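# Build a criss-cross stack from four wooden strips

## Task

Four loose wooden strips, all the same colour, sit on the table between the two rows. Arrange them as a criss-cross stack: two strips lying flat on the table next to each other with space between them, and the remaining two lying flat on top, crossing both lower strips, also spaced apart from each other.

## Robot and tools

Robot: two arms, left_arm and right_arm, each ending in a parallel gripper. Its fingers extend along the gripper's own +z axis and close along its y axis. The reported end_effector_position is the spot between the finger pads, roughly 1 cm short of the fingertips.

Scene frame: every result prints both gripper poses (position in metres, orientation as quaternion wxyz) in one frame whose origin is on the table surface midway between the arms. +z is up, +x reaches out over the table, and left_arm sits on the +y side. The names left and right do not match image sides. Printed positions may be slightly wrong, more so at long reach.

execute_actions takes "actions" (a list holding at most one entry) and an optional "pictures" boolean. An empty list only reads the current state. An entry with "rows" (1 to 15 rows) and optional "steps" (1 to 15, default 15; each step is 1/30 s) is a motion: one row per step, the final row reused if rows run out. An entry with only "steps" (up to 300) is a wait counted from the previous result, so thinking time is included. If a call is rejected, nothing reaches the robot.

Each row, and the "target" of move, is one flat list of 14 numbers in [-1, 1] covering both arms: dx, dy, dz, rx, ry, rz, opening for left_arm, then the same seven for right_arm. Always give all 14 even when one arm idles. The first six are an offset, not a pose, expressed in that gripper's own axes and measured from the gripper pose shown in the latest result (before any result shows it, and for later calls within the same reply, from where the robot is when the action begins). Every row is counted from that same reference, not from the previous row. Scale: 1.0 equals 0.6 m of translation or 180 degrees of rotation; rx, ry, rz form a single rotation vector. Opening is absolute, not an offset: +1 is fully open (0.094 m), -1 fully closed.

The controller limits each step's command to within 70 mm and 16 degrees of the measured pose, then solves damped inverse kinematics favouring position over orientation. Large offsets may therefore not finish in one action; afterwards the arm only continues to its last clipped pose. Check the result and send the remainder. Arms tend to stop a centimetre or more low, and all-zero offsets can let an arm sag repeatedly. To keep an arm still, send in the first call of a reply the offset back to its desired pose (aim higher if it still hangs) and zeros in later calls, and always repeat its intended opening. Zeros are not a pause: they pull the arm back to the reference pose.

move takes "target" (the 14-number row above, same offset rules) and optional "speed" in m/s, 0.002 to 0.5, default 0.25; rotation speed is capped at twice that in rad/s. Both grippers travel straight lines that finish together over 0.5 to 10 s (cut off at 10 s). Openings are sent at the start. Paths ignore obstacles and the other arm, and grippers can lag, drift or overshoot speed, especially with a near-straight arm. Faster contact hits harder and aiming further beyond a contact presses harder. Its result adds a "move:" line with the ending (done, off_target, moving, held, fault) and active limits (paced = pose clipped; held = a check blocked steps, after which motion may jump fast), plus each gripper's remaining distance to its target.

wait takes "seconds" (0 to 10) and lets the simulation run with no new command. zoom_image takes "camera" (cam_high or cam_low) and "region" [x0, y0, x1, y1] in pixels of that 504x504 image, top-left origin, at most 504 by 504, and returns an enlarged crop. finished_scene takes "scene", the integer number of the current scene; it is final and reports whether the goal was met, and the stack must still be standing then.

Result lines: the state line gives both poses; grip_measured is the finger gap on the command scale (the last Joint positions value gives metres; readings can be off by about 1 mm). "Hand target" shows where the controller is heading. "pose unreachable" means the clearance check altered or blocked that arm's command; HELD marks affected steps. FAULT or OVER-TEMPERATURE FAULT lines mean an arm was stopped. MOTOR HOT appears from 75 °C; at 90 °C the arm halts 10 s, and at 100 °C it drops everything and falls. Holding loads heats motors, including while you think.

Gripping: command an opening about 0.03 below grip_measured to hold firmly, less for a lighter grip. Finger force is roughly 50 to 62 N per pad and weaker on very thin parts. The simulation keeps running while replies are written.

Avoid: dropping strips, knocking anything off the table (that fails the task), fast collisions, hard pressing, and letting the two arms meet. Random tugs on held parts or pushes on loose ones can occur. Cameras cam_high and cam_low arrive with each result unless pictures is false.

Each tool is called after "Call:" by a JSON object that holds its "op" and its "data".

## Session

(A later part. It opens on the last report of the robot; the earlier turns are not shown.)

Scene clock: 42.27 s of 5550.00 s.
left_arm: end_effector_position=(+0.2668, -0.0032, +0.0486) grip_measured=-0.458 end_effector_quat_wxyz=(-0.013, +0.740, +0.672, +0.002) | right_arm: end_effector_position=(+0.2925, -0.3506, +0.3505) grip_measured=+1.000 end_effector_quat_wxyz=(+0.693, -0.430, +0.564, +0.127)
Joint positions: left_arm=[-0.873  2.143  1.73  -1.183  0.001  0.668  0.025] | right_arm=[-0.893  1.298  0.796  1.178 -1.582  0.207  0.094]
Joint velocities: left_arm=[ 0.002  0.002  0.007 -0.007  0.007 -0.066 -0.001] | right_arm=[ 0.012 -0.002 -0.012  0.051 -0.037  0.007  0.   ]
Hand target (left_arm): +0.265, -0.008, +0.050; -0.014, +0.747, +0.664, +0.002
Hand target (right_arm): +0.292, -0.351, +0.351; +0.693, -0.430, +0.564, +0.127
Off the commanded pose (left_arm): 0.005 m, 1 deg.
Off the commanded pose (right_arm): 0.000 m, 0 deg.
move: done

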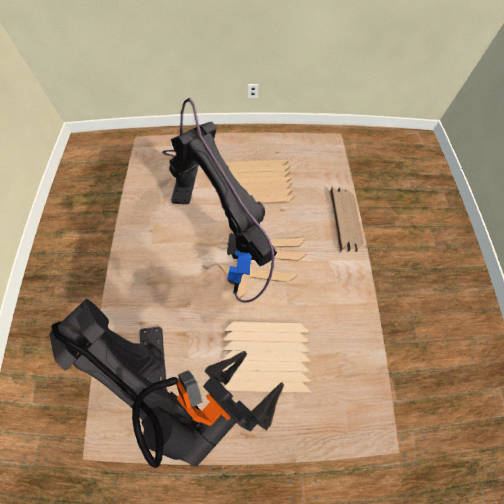

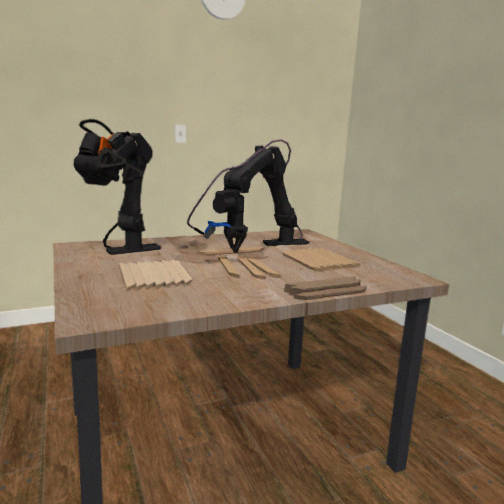

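Call:
{"op": "move", "data": {"target": [0,0,0.057,-0.005,-0.005,0,-0.51,0,0,0,0,0,0,1], "speed": 0.06}}

Call:
{"op": "move", "data": {"target": [0,0,0,0,0,0,-0.15,0,0,0,0,0,0,1]}}

Call:
{"op": "move", "data": {"target": [0,0,-0.09,0,0,0,-0.15,0,0,0,0,0,0,1]}}

Call:
{"op": "move", "data": {"target": [0.27,0.16,-0.02,0,0,-0.53,-0.15,0,0,0,0,0,0,1], "speed": 0.45}}

Call:
{"op": "zoom_image", "data": {"camera": "cam_high", "region": [200,190,330,320]}}

Scene clock: 46.33 s of 5550.00 s.
left_arm: end_effector_position=(+0.2643, +0.0007, +0.0219) grip_measured=-0.458 end_effector_quat_wxyz=(-0.010, +0.741, +0.671, +0.002) | right_arm: end_effector_position=(+0.2925, -0.3506, +0.3505) grip_measured=+1.000 end_effector_quat_wxyz=(+0.693, -0.430, +0.564, +0.127)
Joint positions: left_arm=[-0.873  2.143  1.621 -1.068  0.     0.671  0.025] | right_arm=[-0.893  1.298  0.796  1.178 -1.582  0.207  0.094]
Joint velocities: left_arm=[-0.007 -0.012 -0.017  0.007 -0.022 -0.007 -0.001] | right_arm=[ 0.002  0.012 -0.017 -0.007 -0.007  0.022  0.   ]
Hand target (left_arm): +0.266, -0.003, +0.015; -0.002, +0.740, +0.672, +0.001
Hand target (right_arm): +0.292, -0.351, +0.351; +0.693, -0.430, +0.564, +0.127
Off the commanded pose (left_arm): 0.008 m, 1 deg.
Off the commanded pose (right_arm): 0.000 m, 0 deg.
After step 90, 0.20 s passed at rest.
move: done

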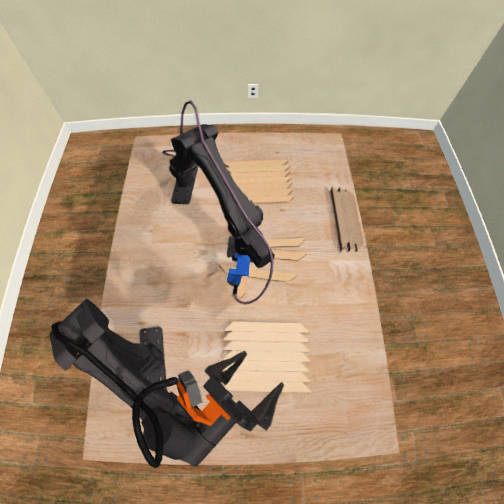

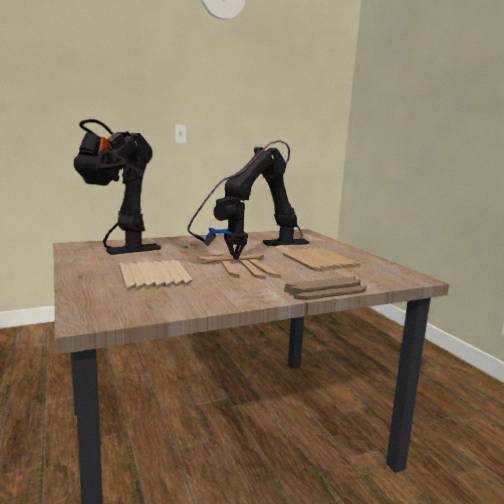

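Scene clock: 46.83 s of 5550.00 s.
left_arm: end_effector_position=(+0.2643, +0.0007, +0.0219) grip_measured=-0.152 end_effector_quat_wxyz=(-0.010, +0.741, +0.671, +0.002) | right_arm: end_effector_position=(+0.2925, -0.3506, +0.3505) grip_measured=+1.000 end_effector_quat_wxyz=(+0.693, -0.430, +0.564, +0.127)
Joint positions: left_arm=[-0.873  2.143  1.621 -1.068  0.     0.671  0.04 ] | right_arm=[-0.893  1.298  0.796  1.178 -1.582  0.207  0.094]
Joint velocities: left_arm=[-0.012 -0.002 -0.002  0.037  0.051 -0.022  0.001] | right_arm=[ 0.007 -0.027 -0.007 -0.007 -0.007 -0.066  0.   ]
Hand target (left_arm): +0.264, +0.001, +0.022; -0.010, +0.741, +0.671, +0.001
Hand target (right_arm): +0.292, -0.351, +0.351; +0.693, -0.430, +0.564, +0.127
Off the commanded pose (left_arm): 0.000 m, 0 deg.
Off the commanded pose (right_arm): 0.000 m, 0 deg.
move: done

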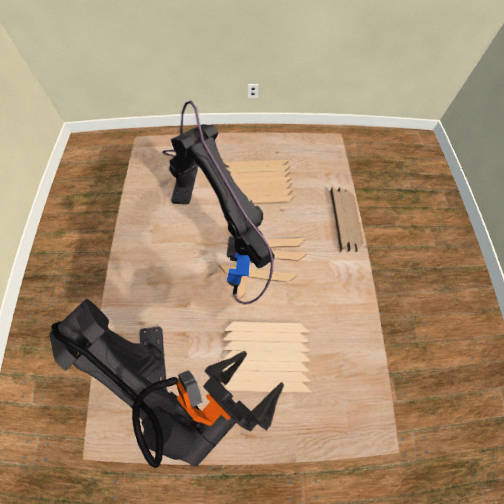

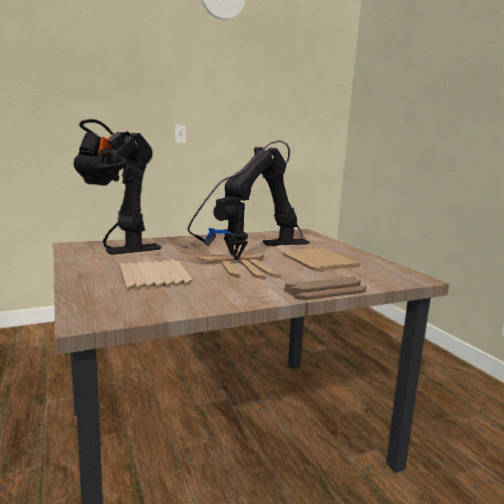

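Scene clock: 47.87 s of 5550.00 s.
left_arm: end_effector_position=(+0.2636, +0.0019, +0.0647) grip_measured=-0.152 end_effector_quat_wxyz=(-0.019, +0.741, +0.671, +0.003) | right_arm: end_effector_position=(+0.2925, -0.3506, +0.3505) grip_measured=+1.000 end_effector_quat_wxyz=(+0.693, -0.430, +0.564, +0.127)
Joint positions: left_arm=[-0.873  2.121  1.759 -1.247  0.     0.671  0.04 ] | right_arm=[-0.893  1.298  0.796  1.178 -1.582  0.207  0.094]
Joint velocities: left_arm=[ 0.002  0.002 -0.002 -0.095 -0.022 -0.051 -0.001] | right_arm=[-0.012  0.012 -0.002  0.051  0.022 -0.007  0.   ]
Hand target (left_arm): +0.265, +0.000, +0.076; -0.010, +0.741, +0.671, +0.002
Hand target (right_arm): +0.292, -0.351, +0.351; +0.693, -0.430, +0.564, +0.127
Off the commanded pose (left_arm): 0.011 m, 1 deg.
Off the commanded pose (right_arm): 0.000 m, 0 deg.
move: off_target (left_arm)

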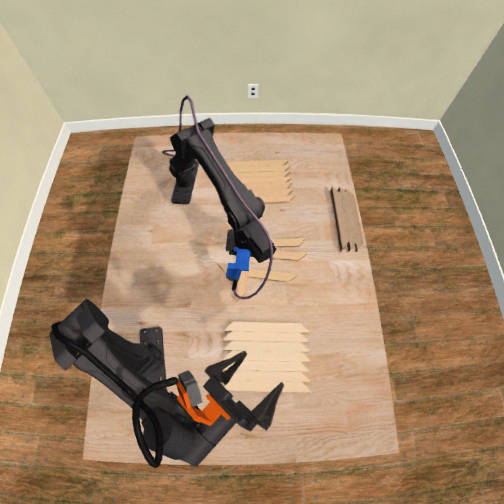

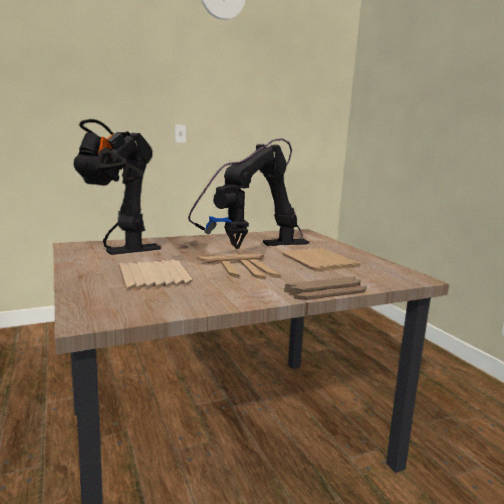

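Scene clock: 50.37 s of 5550.00 s.
left_arm: end_effector_position=(+0.3711, +0.1500, +0.0667) grip_measured=-0.152 end_effector_quat_wxyz=(-0.030, +0.010, +0.999, +0.017) | right_arm: end_effector_position=(+0.2925, -0.3506, +0.3505) grip_measured=+1.000 end_effector_quat_wxyz=(+0.693, -0.430, +0.564, +0.127)
Joint positions: left_arm=[-0.399  2.051  1.658 -1.247  0.    -0.505  0.04 ] | right_arm=[-0.893  1.298  0.796  1.178 -1.582  0.207  0.094]
Joint velocities: left_arm=[-0.007 -0.002 -0.002  0.051 -0.066  0.007 -0.001] | right_arm=[-0.007  0.017  0.002 -0.022  0.007 -0.051  0.   ]
Hand target (left_arm): +0.376, +0.150, +0.076; -0.017, +0.002, +1.000, +0.012
Hand target (right_arm): +0.292, -0.351, +0.351; +0.693, -0.430, +0.564, +0.127
Off the commanded pose (left_arm): 0.014 m, 2 deg.
Off the commanded pose (right_arm): 0.000 m, 0 deg.
move: off_target (left_arm)

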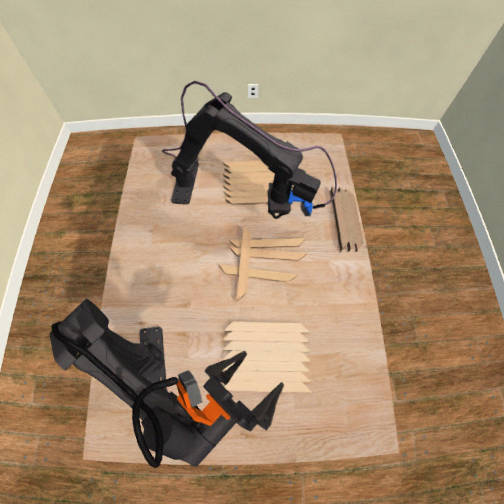

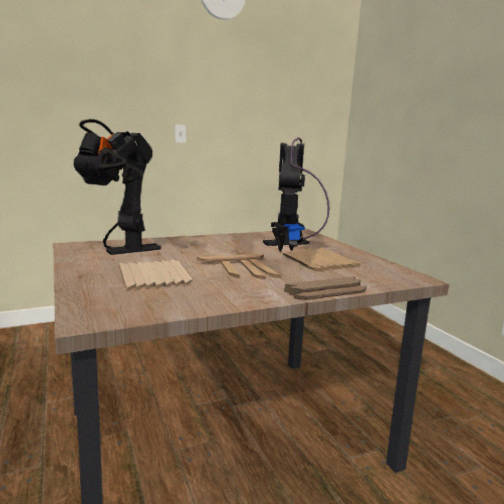

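Region (200, 190, 330, 320) of cam_high's 504x504 image, scaled by 3.877, with more detail than that image has.

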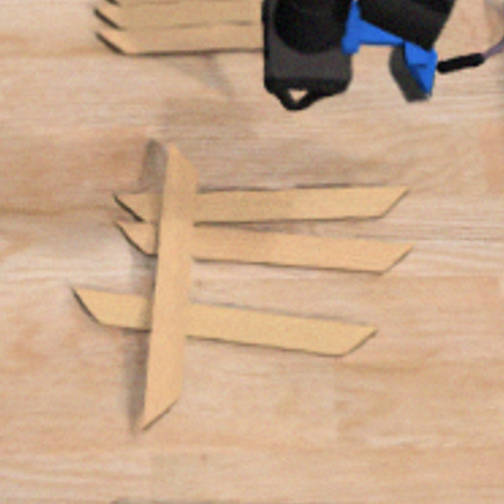

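Call:
{"op": "move", "data": {"target": [-0.07,-0.143,0.045,0.011,-0.019,-0.008,-0.15,0,0,0,0,0,0,1]}}

Call:
{"op": "zoom_image", "data": {"camera": "cam_low", "region": [230,235,300,290]}}

Scene clock: 54.10 s of 5550.00 s.
left_arm: end_effector_position=(+0.4051, +0.0661, +0.0334) grip_measured=-0.152 end_effector_quat_wxyz=(-0.003, +0.002, +1.000, +0.002) | right_arm: end_effector_position=(+0.2925, -0.3506, +0.3505) grip_measured=+1.000 end_effector_quat_wxyz=(+0.693, -0.430, +0.564, +0.127)
Joint positions: left_arm=[-0.523  2.323  1.966 -1.221  0.    -0.644  0.04 ] | right_arm=[-0.893  1.298  0.796  1.178 -1.582  0.207  0.094]
Joint velocities: left_arm=[ 0.002 -0.002  0.002  0.007  0.051  0.037  0.   ] | right_arm=[ 0.012  0.017 -0.002 -0.007  0.051  0.051  0.   ]
Hand target (left_arm): +0.409, +0.064, +0.036; +0.002, -0.003, +1.000, +0.000
Hand target (right_arm): +0.292, -0.351, +0.351; +0.693, -0.430, +0.564, +0.127
Off the commanded pose (left_arm): 0.005 m, 1 deg.
Off the commanded pose (right_arm): 0.000 m, 0 deg.
move: done

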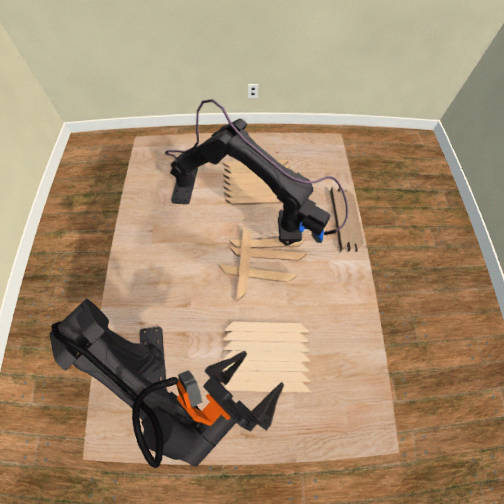

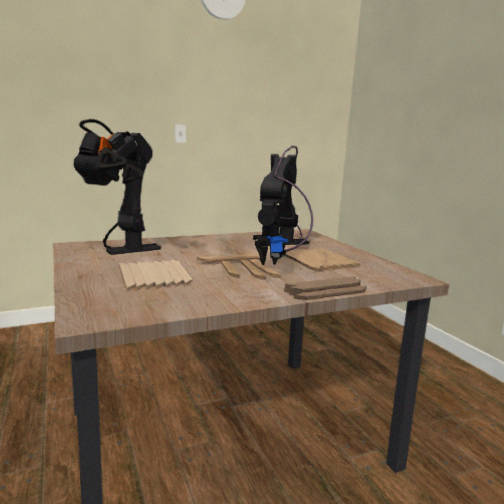

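Region (230, 235, 300, 290) of cam_low's 504x504 image, scaled by 7.200, with more detail than that image has; it fills the top 396 rows of this view, and the rest is white.

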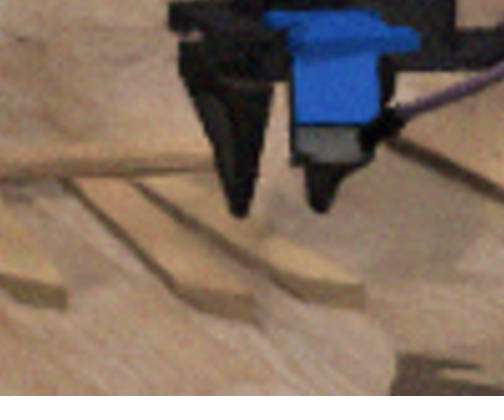

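Call:
{"op": "move", "data": {"target": [0,0,0.054,0,0,0,-0.12,0,0,0,0,0,0,1], "speed": 0.05}}

Call:
{"op": "zoom_image", "data": {"camera": "cam_low", "region": [230,235,300,290]}}

Scene clock: 58.03 s of 5550.00 s.
left_arm: end_effector_position=(+0.4051, +0.0662, +0.0095) grip_measured=-0.122 end_effector_quat_wxyz=(-0.001, +0.001, +1.000, +0.001) | right_arm: end_effector_position=(+0.2925, -0.3506, +0.3505) grip_measured=+1.000 end_effector_quat_wxyz=(+0.693, -0.430, +0.564, +0.127)
Joint positions: left_arm=[-0.523  2.335  1.891 -1.129  0.    -0.646  0.041] | right_arm=[-0.893  1.298  0.796  1.178 -1.582  0.207  0.094]
Joint velocities: left_arm=[-0.002  0.002 -0.002  0.007  0.007 -0.051  0.   ] | right_arm=[-0.022 -0.007 -0.012  0.066 -0.066  0.066  0.   ]
Hand target (left_arm): +0.405, +0.066, +0.001; -0.003, +0.002, +1.000, +0.002
Hand target (right_arm): +0.292, -0.351, +0.351; +0.693, -0.430, +0.564, +0.127
Off the commanded pose (left_arm): 0.009 m, 0 deg.
Off the commanded pose (right_arm): 0.000 m, 0 deg.
move: done

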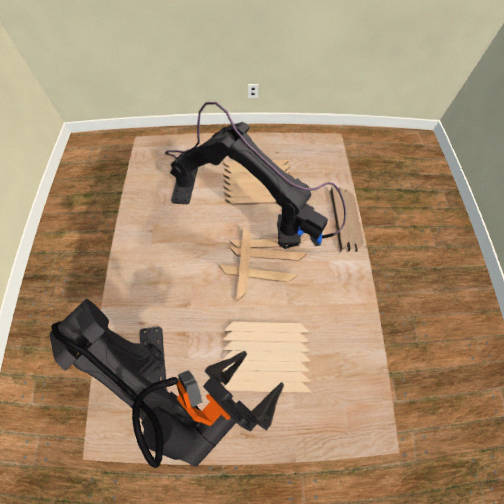

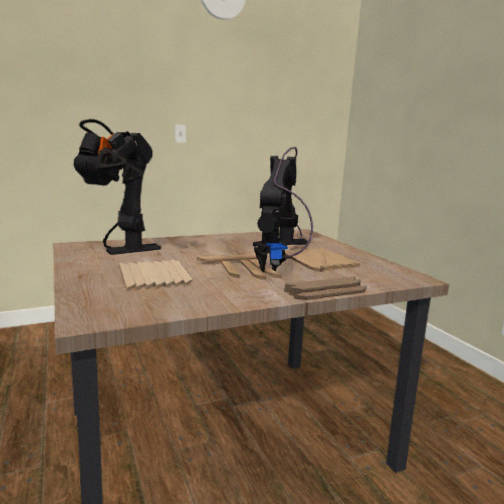

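Region (230, 235, 300, 290) of cam_low's 504x504 image, scaled by 7.200, with more detail than that image has; it fills the top 396 rows of this view, and the rest is white.

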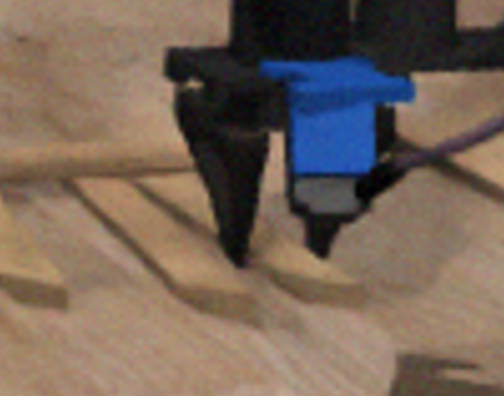

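Call:
{"op": "move", "data": {"target": [0,0,0,0,0,0,-0.51,0,0,0,0,0,0,1]}}

Call:
{"op": "move", "data": {"target": [-0.075,0.135,0,0,0,0,-0.51,0,0,0,0,0,0,1], "speed": 0.07}}

Call:
{"op": "zoom_image", "data": {"camera": "cam_high", "region": [200,190,330,320]}}

Scene clock: 61.27 s of 5550.00 s.
left_arm: end_effector_position=(+0.4053, +0.0659, +0.0095) grip_measured=-0.459 end_effector_quat_wxyz=(-0.001, +0.001, +1.000, +0.000) | right_arm: end_effector_position=(+0.2925, -0.3506, +0.3505) grip_measured=+1.000 end_effector_quat_wxyz=(+0.693, -0.430, +0.564, +0.127)
Joint positions: left_arm=[-0.523  2.335  1.891 -1.128  0.001 -0.646  0.025] | right_arm=[-0.893  1.298  0.796  1.178 -1.582  0.207  0.094]
Joint velocities: left_arm=[-0.002 -0.002 -0.007  0.022 -0.037 -0.007  0.   ] | right_arm=[ 0.002 -0.017  0.017 -0.051  0.066 -0.037  0.   ]
Hand target (left_arm): +0.405, +0.066, +0.010; -0.001, +0.002, +1.000, +0.001
Hand target (right_arm): +0.292, -0.351, +0.351; +0.693, -0.430, +0.564, +0.127
Off the commanded pose (left_arm): 0.000 m, 0 deg.
Off the commanded pose (right_arm): 0.000 m, 0 deg.
move: done

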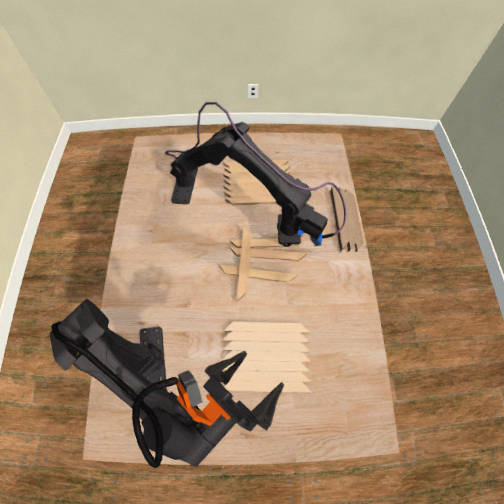

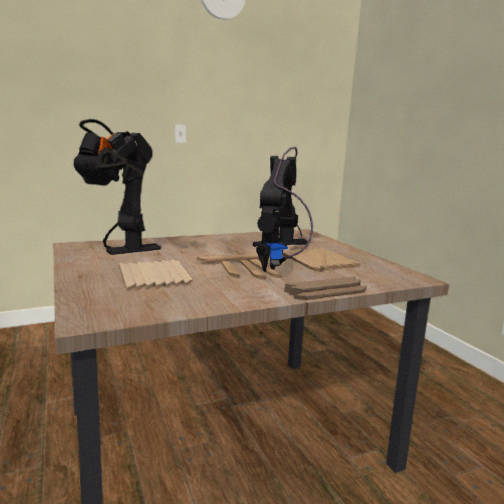

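Scene clock: 62.93 s of 5550.00 s.
left_arm: end_effector_position=(+0.4482, +0.1362, +0.0090) grip_measured=-0.459 end_effector_quat_wxyz=(-0.007, -0.001, +1.000, -0.010) | right_arm: end_effector_position=(+0.2925, -0.3506, +0.3505) grip_measured=+1.000 end_effector_quat_wxyz=(+0.693, -0.430, +0.564, +0.127)
Joint positions: left_arm=[-0.33   2.335  1.888 -1.127  0.023 -0.457  0.025] | right_arm=[-0.893  1.298  0.796  1.178 -1.582  0.207  0.094]
Joint velocities: left_arm=[-0.007 -0.002 -0.002 -0.022 -0.037 -0.007  0.001] | right_arm=[ 0.002  0.012 -0.012  0.007  0.095  0.022  0.   ]
Hand target (left_arm): +0.451, +0.145, +0.009; -0.003, +0.001, +1.000, -0.002
Hand target (right_arm): +0.292, -0.351, +0.351; +0.693, -0.430, +0.564, +0.127
Off the commanded pose (left_arm): 0.011 m, 1 deg.
Off the commanded pose (right_arm): 0.000 m, 0 deg.
move: off_target (left_arm)

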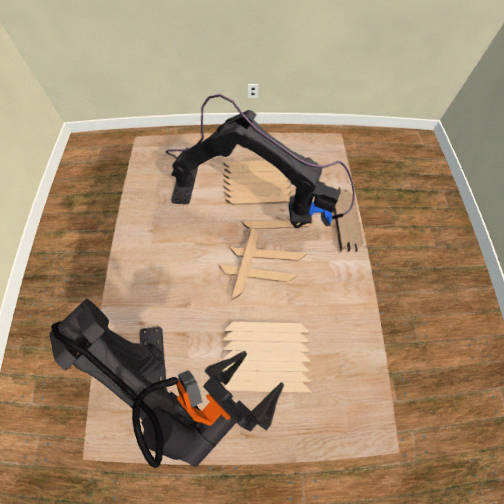

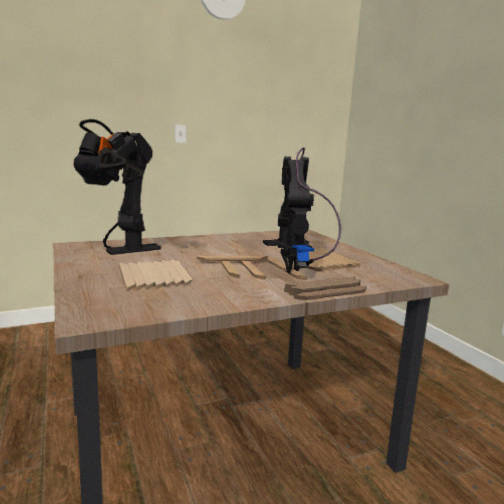

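Region (200, 190, 330, 320) of cam_high's 504x504 image, scaled by 3.877, with more detail than that image has.

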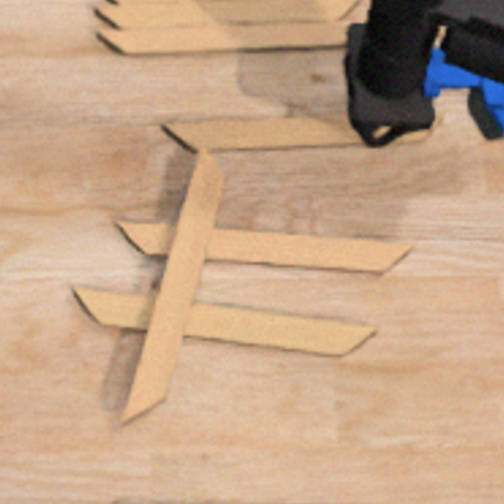

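Call:
{"op": "move", "data": {"target": [0,0,0,0,0,0,0.2,0,0,0,0,0,0,1]}}

Call:
{"op": "move", "data": {"target": [0.115,0.008,-0.012,-0.006,-0.008,0,0.2,0,0,0,0,0,0,1], "speed": 0.12}}

Scene clock: 66.33 s of 5550.00 s.
left_arm: end_effector_position=(+0.4482, +0.1362, +0.0090) grip_measured=+0.198 end_effector_quat_wxyz=(-0.007, +0.001, +1.000, -0.010) | right_arm: end_effector_position=(+0.2925, -0.3506, +0.3505) grip_measured=+1.000 end_effector_quat_wxyz=(+0.693, -0.430, +0.564, +0.127)
Joint positions: left_arm=[-0.33   2.335  1.888 -1.127  0.023 -0.455  0.056] | right_arm=[-0.893  1.298  0.796  1.178 -1.582  0.207  0.094]
Joint velocities: left_arm=[-0.012 -0.007  0.012  0.007 -0.022  0.037 -0.   ] | right_arm=[-0.017  0.007 -0.012 -0.037 -0.037 -0.007  0.   ]
Hand target (left_arm): +0.448, +0.136, +0.009; -0.007, -0.001, +1.000, -0.010
Hand target (right_arm): +0.292, -0.351, +0.351; +0.693, -0.430, +0.564, +0.127
Off the commanded pose (left_arm): 0.000 m, 0 deg.
Off the commanded pose (right_arm): 0.000 m, 0 deg.
move: done

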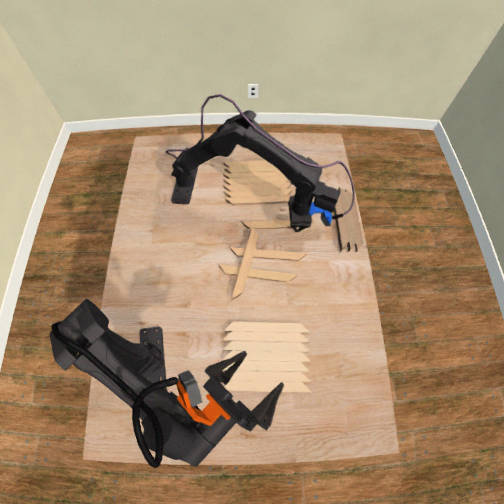

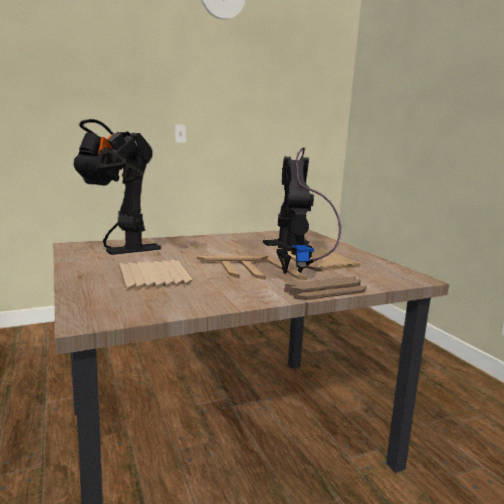

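Scene clock: 67.50 s of 5550.00 s.
left_arm: end_effector_position=(+0.3776, +0.1448, +0.0113) grip_measured=+0.198 end_effector_quat_wxyz=(-0.009, +0.001, +1.000, +0.002) | right_arm: end_effector_position=(+0.2925, -0.3506, +0.3505) grip_measured=+1.000 end_effector_quat_wxyz=(+0.693, -0.430, +0.564, +0.127)
Joint positions: left_arm=[-0.399  2.088  1.49  -0.989  0.006 -0.524  0.056] | right_arm=[-0.893  1.298  0.796  1.178 -1.582  0.207  0.094]
Joint velocities: left_arm=[-0.002 -0.007 -0.002  0.095 -0.007 -0.022  0.   ] | right_arm=[ 0.002 -0.012  0.007  0.007  0.037  0.022  0.   ]
Hand target (left_arm): +0.379, +0.143, +0.016; +0.007, +0.000, +1.000, +0.000
Hand target (right_arm): +0.292, -0.351, +0.351; +0.693, -0.430, +0.564, +0.127
Off the commanded pose (left_arm): 0.007 m, 2 deg.
Off the commanded pose (right_arm): 0.000 m, 0 deg.
move: done

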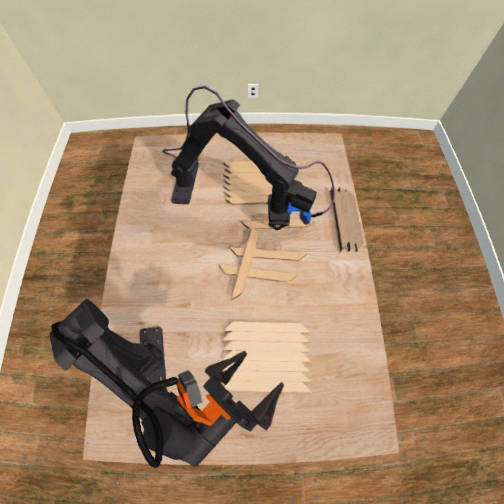

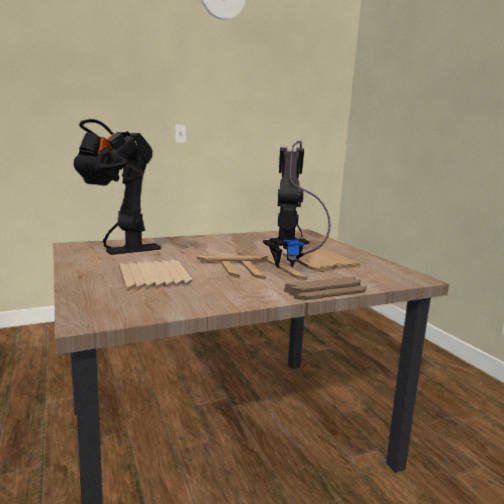

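Call:
{"op": "move", "data": {"target": [0,0,0,0,0,0,-0.52,0,0,0,0,0,0,1]}}

Call:
{"op": "move", "data": {"target": [0,0,-0.1,0,-0.006,0,-0.52,0,0,0,0,0,0,1], "speed": 0.12}}

Call:
{"op": "move", "data": {"target": [0.035,-0.27,0,0,0,0.555,-0.52,0,0,0,0,0,0,1], "speed": 0.4}}

Scene clock: 71.00 s of 5550.00 s.
left_arm: end_effector_position=(+0.3778, +0.1446, +0.0113) grip_measured=-0.471 end_effector_quat_wxyz=(-0.008, +0.001, +1.000, +0.001) | right_arm: end_effector_position=(+0.2925, -0.3506, +0.3505) grip_measured=+1.000 end_effector_quat_wxyz=(+0.693, -0.430, +0.564, +0.127)
Joint positions: left_arm=[-0.399  2.088  1.49  -0.988  0.006 -0.524  0.025] | right_arm=[-0.893  1.298  0.796  1.178 -1.582  0.207  0.094]
Joint velocities: left_arm=[ 0.002 -0.017  0.002 -0.007 -0.007 -0.022 -0.   ] | right_arm=[-0.002  0.007 -0.012 -0.022 -0.022 -0.022  0.   ]
Hand target (left_arm): +0.378, +0.145, +0.011; -0.009, +0.001, +1.000, +0.002
Hand target (right_arm): +0.292, -0.351, +0.351; +0.693, -0.430, +0.564, +0.127
Off the commanded pose (left_arm): 0.000 m, 0 deg.
Off the commanded pose (right_arm): 0.000 m, 0 deg.
move: done

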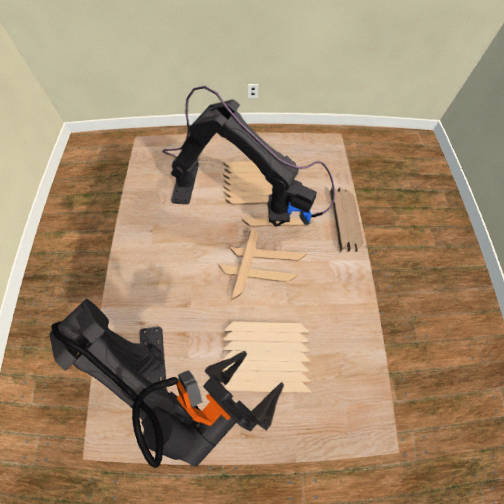

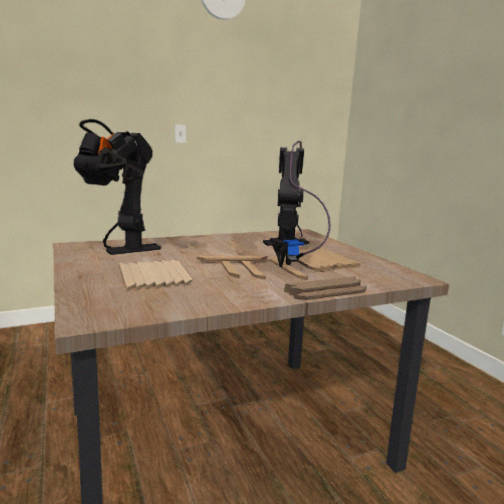

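Scene clock: 72.10 s of 5550.00 s.
left_arm: end_effector_position=(+0.3748, +0.1463, +0.0587) grip_measured=-0.471 end_effector_quat_wxyz=(-0.012, +0.000, +1.000, +0.004) | right_arm: end_effector_position=(+0.2925, -0.3506, +0.3505) grip_measured=+1.000 end_effector_quat_wxyz=(+0.693, -0.430, +0.564, +0.127)
Joint positions: left_arm=[-0.399  2.034  1.604 -1.166  0.006 -0.524  0.025] | right_arm=[-0.893  1.298  0.796  1.178 -1.582  0.207  0.094]
Joint velocities: left_arm=[ 0.002 -0.022  0.007 -0.051 -0.037 -0.022  0.   ] | right_arm=[-0.002 -0.012 -0.007 -0.007 -0.007 -0.037  0.   ]
Hand target (left_arm): +0.379, +0.145, +0.071; +0.001, +0.000, +1.000, +0.001
Hand target (right_arm): +0.292, -0.351, +0.351; +0.693, -0.430, +0.564, +0.127
Off the commanded pose (left_arm): 0.013 m, 2 deg.
Off the commanded pose (right_arm): 0.000 m, 0 deg.
move: off_target (left_arm)

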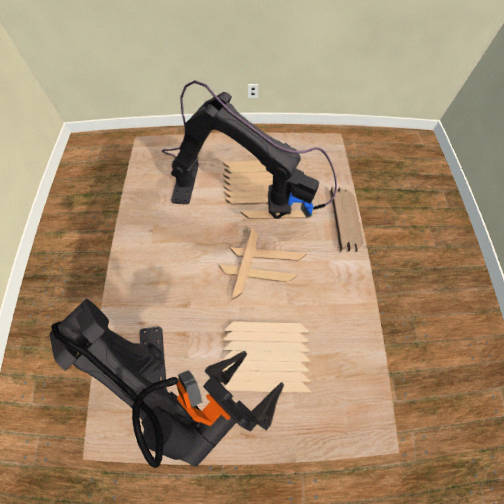

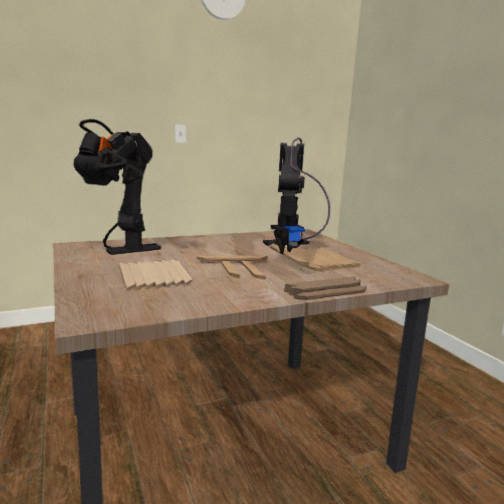

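Scene clock: 74.97 s of 5550.00 s.
left_arm: end_effector_position=(+0.3551, -0.0121, +0.0587) grip_measured=-0.471 end_effector_quat_wxyz=(-0.007, +0.760, +0.650, -0.002) | right_arm: end_effector_position=(+0.2925, -0.3506, +0.3505) grip_measured=+1.000 end_effector_quat_wxyz=(+0.693, -0.430, +0.564, +0.127)
Joint positions: left_arm=[-0.721  2.414  2.225 -1.396  0.004  0.879  0.025] | right_arm=[-0.893  1.298  0.796  1.178 -1.582  0.207  0.094]
Joint velocities: left_arm=[ 0.002 -0.017  0.012 -0.022  0.022  0.037 -0.   ] | right_arm=[-0.012 -0.017 -0.002 -0.022  0.139 -0.022  0.   ]
Hand target (left_arm): +0.353, -0.015, +0.060; -0.010, +0.766, +0.643, -0.002
Hand target (right_arm): +0.292, -0.351, +0.351; +0.693, -0.430, +0.564, +0.127
Off the commanded pose (left_arm): 0.004 m, 1 deg.
Off the commanded pose (right_arm): 0.000 m, 0 deg.
move: done

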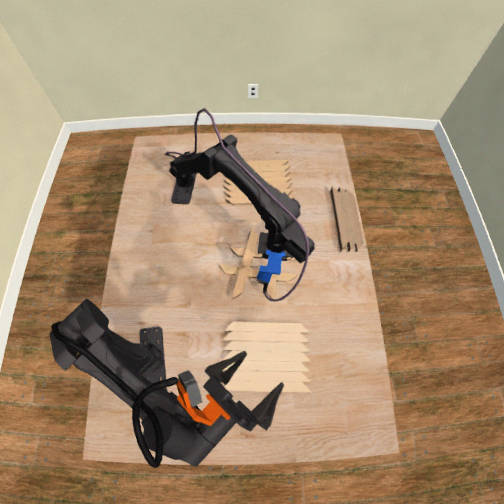

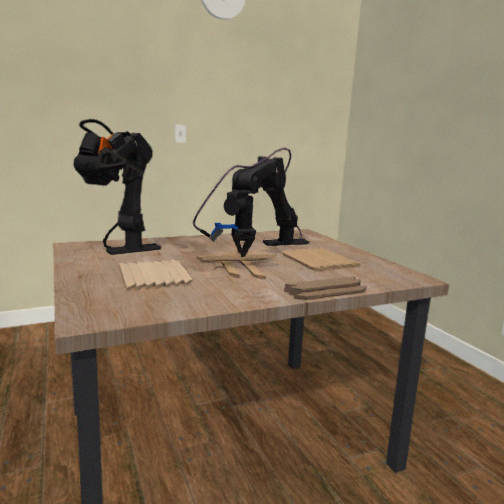

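Call:
{"op": "move", "data": {"target": [0,0,0.074,0,0,0,-0.52,0,0,0,0,0,0,1], "speed": 0.06}}

Call:
{"op": "move", "data": {"target": [0,0,0,0,0,0,-0.15,0,0,0,0,0,0,1]}}

Call:
{"op": "move", "data": {"target": [0,0,-0.08,0,0,0,-0.15,0,0,0,0,0,0,1]}}

Call:
{"op": "move", "data": {"target": [0.36,-0.1,-0.1,0,0,0,-0.15,0,0,0,0,0,0,1], "speed": 0.35}}

Call:
{"op": "zoom_image", "data": {"camera": "cam_high", "region": [200,190,330,320]}}

Scene clock: 79.17 s of 5550.00 s.
left_arm: end_effector_position=(+0.3520, -0.0086, +0.0238) grip_measured=-0.471 end_effector_quat_wxyz=(-0.015, +0.761, +0.649, -0.002) | right_arm: end_effector_position=(+0.2925, -0.3506, +0.3505) grip_measured=+1.000 end_effector_quat_wxyz=(+0.693, -0.430, +0.564, +0.127)
Joint positions: left_arm=[-0.721  2.414  2.086 -1.273  0.004  0.881  0.025] | right_arm=[-0.893  1.298  0.796  1.178 -1.582  0.207  0.094]
Joint velocities: left_arm=[ 0.002 -0.012 -0.007 -0.022  0.022 -0.007 -0.001] | right_arm=[ 0.007 -0.012 -0.007 -0.007 -0.007  0.037  0.   ]
Hand target (left_arm): +0.354, -0.012, +0.015; -0.008, +0.760, +0.650, -0.002
Hand target (right_arm): +0.292, -0.351, +0.351; +0.693, -0.430, +0.564, +0.127
Off the commanded pose (left_arm): 0.010 m, 1 deg.
Off the commanded pose (right_arm): 0.000 m, 0 deg.
After step 90, 0.23 s passed at rest.
move: done

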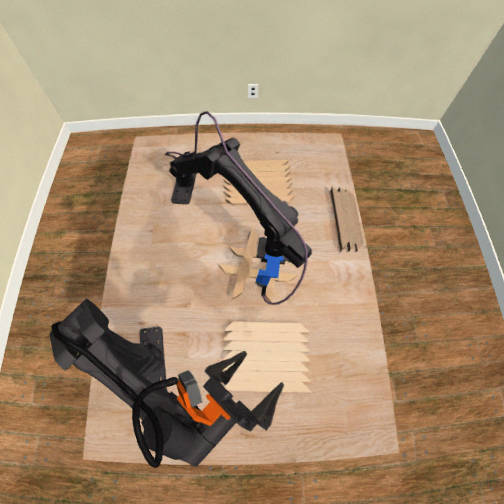

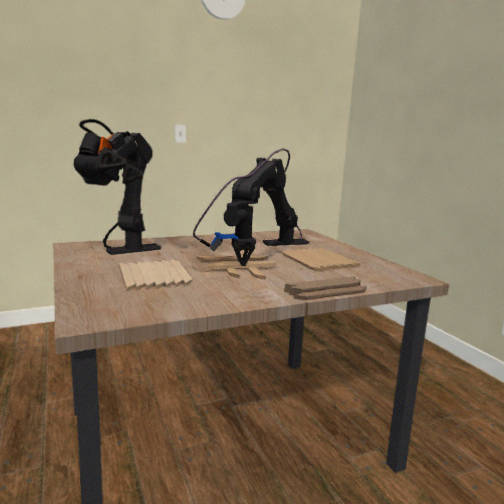

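Scene clock: 79.67 s of 5550.00 s.
left_arm: end_effector_position=(+0.3520, -0.0085, +0.0238) grip_measured=-0.152 end_effector_quat_wxyz=(-0.015, +0.761, +0.649, -0.002) | right_arm: end_effector_position=(+0.2925, -0.3506, +0.3505) grip_measured=+1.000 end_effector_quat_wxyz=(+0.693, -0.430, +0.564, +0.127)
Joint positions: left_arm=[-0.721  2.414  2.086 -1.274  0.004  0.881  0.04 ] | right_arm=[-0.893  1.298  0.796  1.178 -1.582  0.207  0.094]
Joint velocities: left_arm=[ 0.002 -0.022 -0.007  0.022  0.022 -0.066 -0.   ] | right_arm=[-0.002  0.002 -0.002  0.022 -0.022 -0.007  0.   ]
Hand target (left_arm): +0.352, -0.009, +0.024; -0.015, +0.761, +0.649, -0.002
Hand target (right_arm): +0.292, -0.351, +0.351; +0.693, -0.430, +0.564, +0.127
Off the commanded pose (left_arm): 0.000 m, 0 deg.
Off the commanded pose (right_arm): 0.000 m, 0 deg.
move: done

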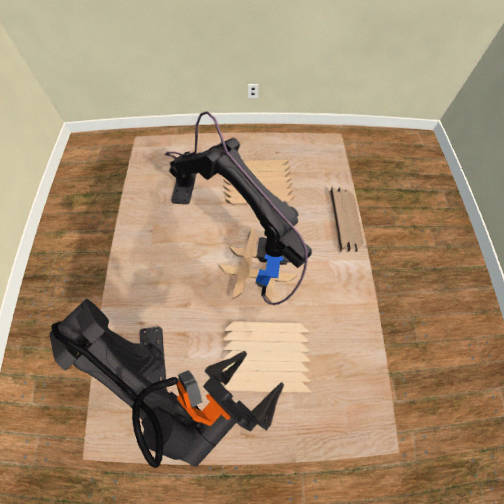

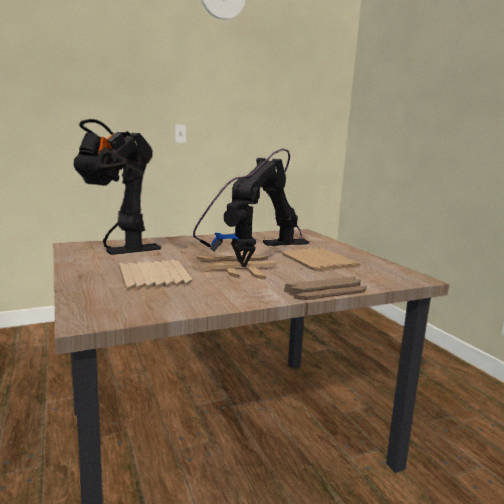

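Scene clock: 80.70 s of 5550.00 s.
left_arm: end_effector_position=(+0.3527, -0.0094, +0.0699) grip_measured=-0.152 end_effector_quat_wxyz=(-0.013, +0.761, +0.649, -0.002) | right_arm: end_effector_position=(+0.2925, -0.3506, +0.3505) grip_measured=+1.000 end_effector_quat_wxyz=(+0.693, -0.430, +0.564, +0.127)
Joint positions: left_arm=[-0.721  2.414  2.269 -1.451  0.004  0.881  0.04 ] | right_arm=[-0.893  1.298  0.796  1.178 -1.582  0.207  0.094]
Joint velocities: left_arm=[ 0.007  0.012  0.012 -0.022 -0.007 -0.007 -0.001] | right_arm=[-0.002 -0.012 -0.002 -0.022 -0.051 -0.022  0.   ]
Hand target (left_arm): +0.353, -0.009, +0.072; -0.015, +0.761, +0.649, -0.002
Hand target (right_arm): +0.292, -0.351, +0.351; +0.693, -0.430, +0.564, +0.127
Off the commanded pose (left_arm): 0.002 m, 0 deg.
Off the commanded pose (right_arm): 0.000 m, 0 deg.
move: done

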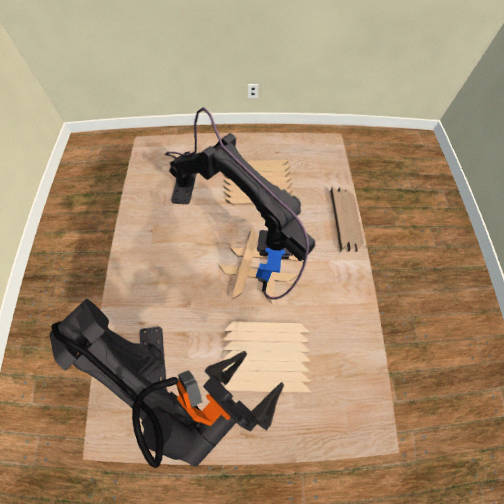

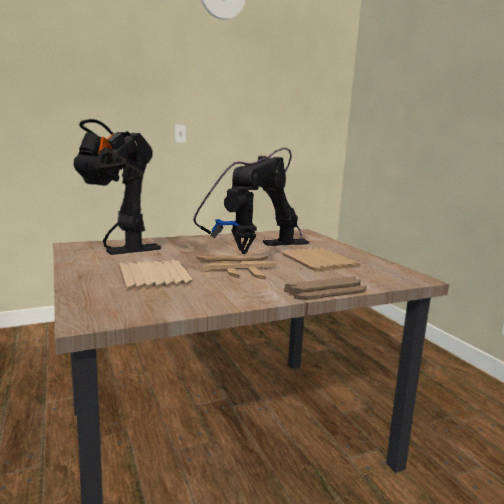

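Scene clock: 82.07 s of 5550.00 s.
left_arm: end_effector_position=(+0.3361, +0.2130, +0.1284) grip_measured=-0.152 end_effector_quat_wxyz=(-0.016, +0.757, +0.653, -0.002) | right_arm: end_effector_position=(+0.2925, -0.3506, +0.3505) grip_measured=+1.000 end_effector_quat_wxyz=(+0.693, -0.430, +0.564, +0.127)
Joint positions: left_arm=[-0.286  1.761  1.516 -1.356 -0.009  1.306  0.04 ] | right_arm=[-0.893  1.298  0.796  1.178 -1.582  0.207  0.094]
Joint velocities: left_arm=[ 0.007 -0.017 -0.007  0.051  0.022 -0.022 -0.   ] | right_arm=[-0.002 -0.002 -0.007  0.022 -0.007 -0.007  0.   ]
Hand target (left_arm): +0.330, +0.213, +0.129; -0.013, +0.761, +0.649, -0.009
Hand target (right_arm): +0.292, -0.351, +0.351; +0.693, -0.430, +0.564, +0.127
Off the commanded pose (left_arm): 0.009 m, 1 deg.
Off the commanded pose (right_arm): 0.000 m, 0 deg.
move: done

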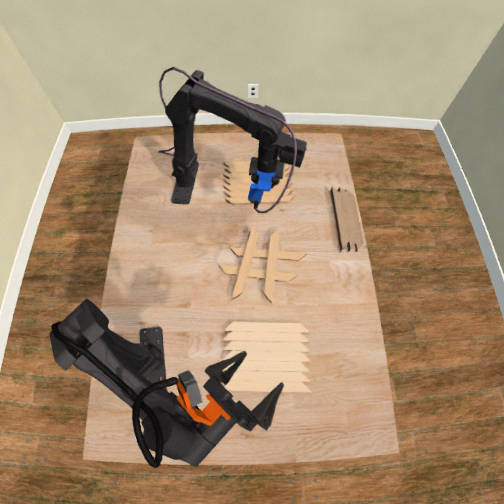

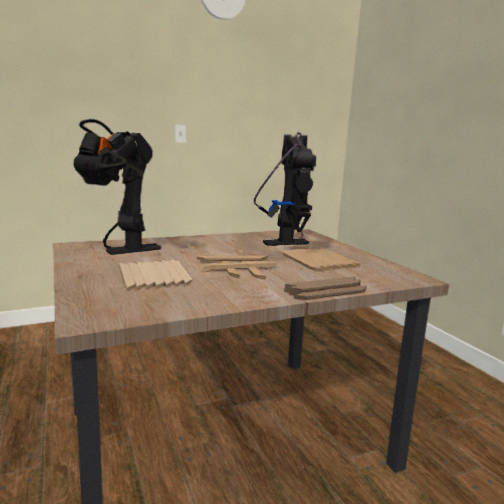

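Region (200, 190, 330, 320) of cam_high's 504x504 image, scaled by 3.877, with more detail than that image has.

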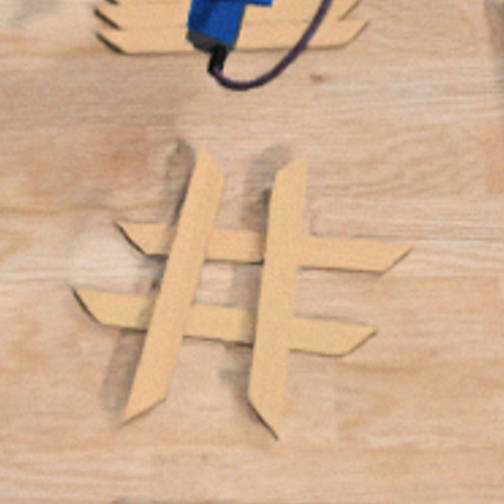

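Call:
{"op": "finished_scene", "data": {"scene": 2}}

The scene is finished: the task was done.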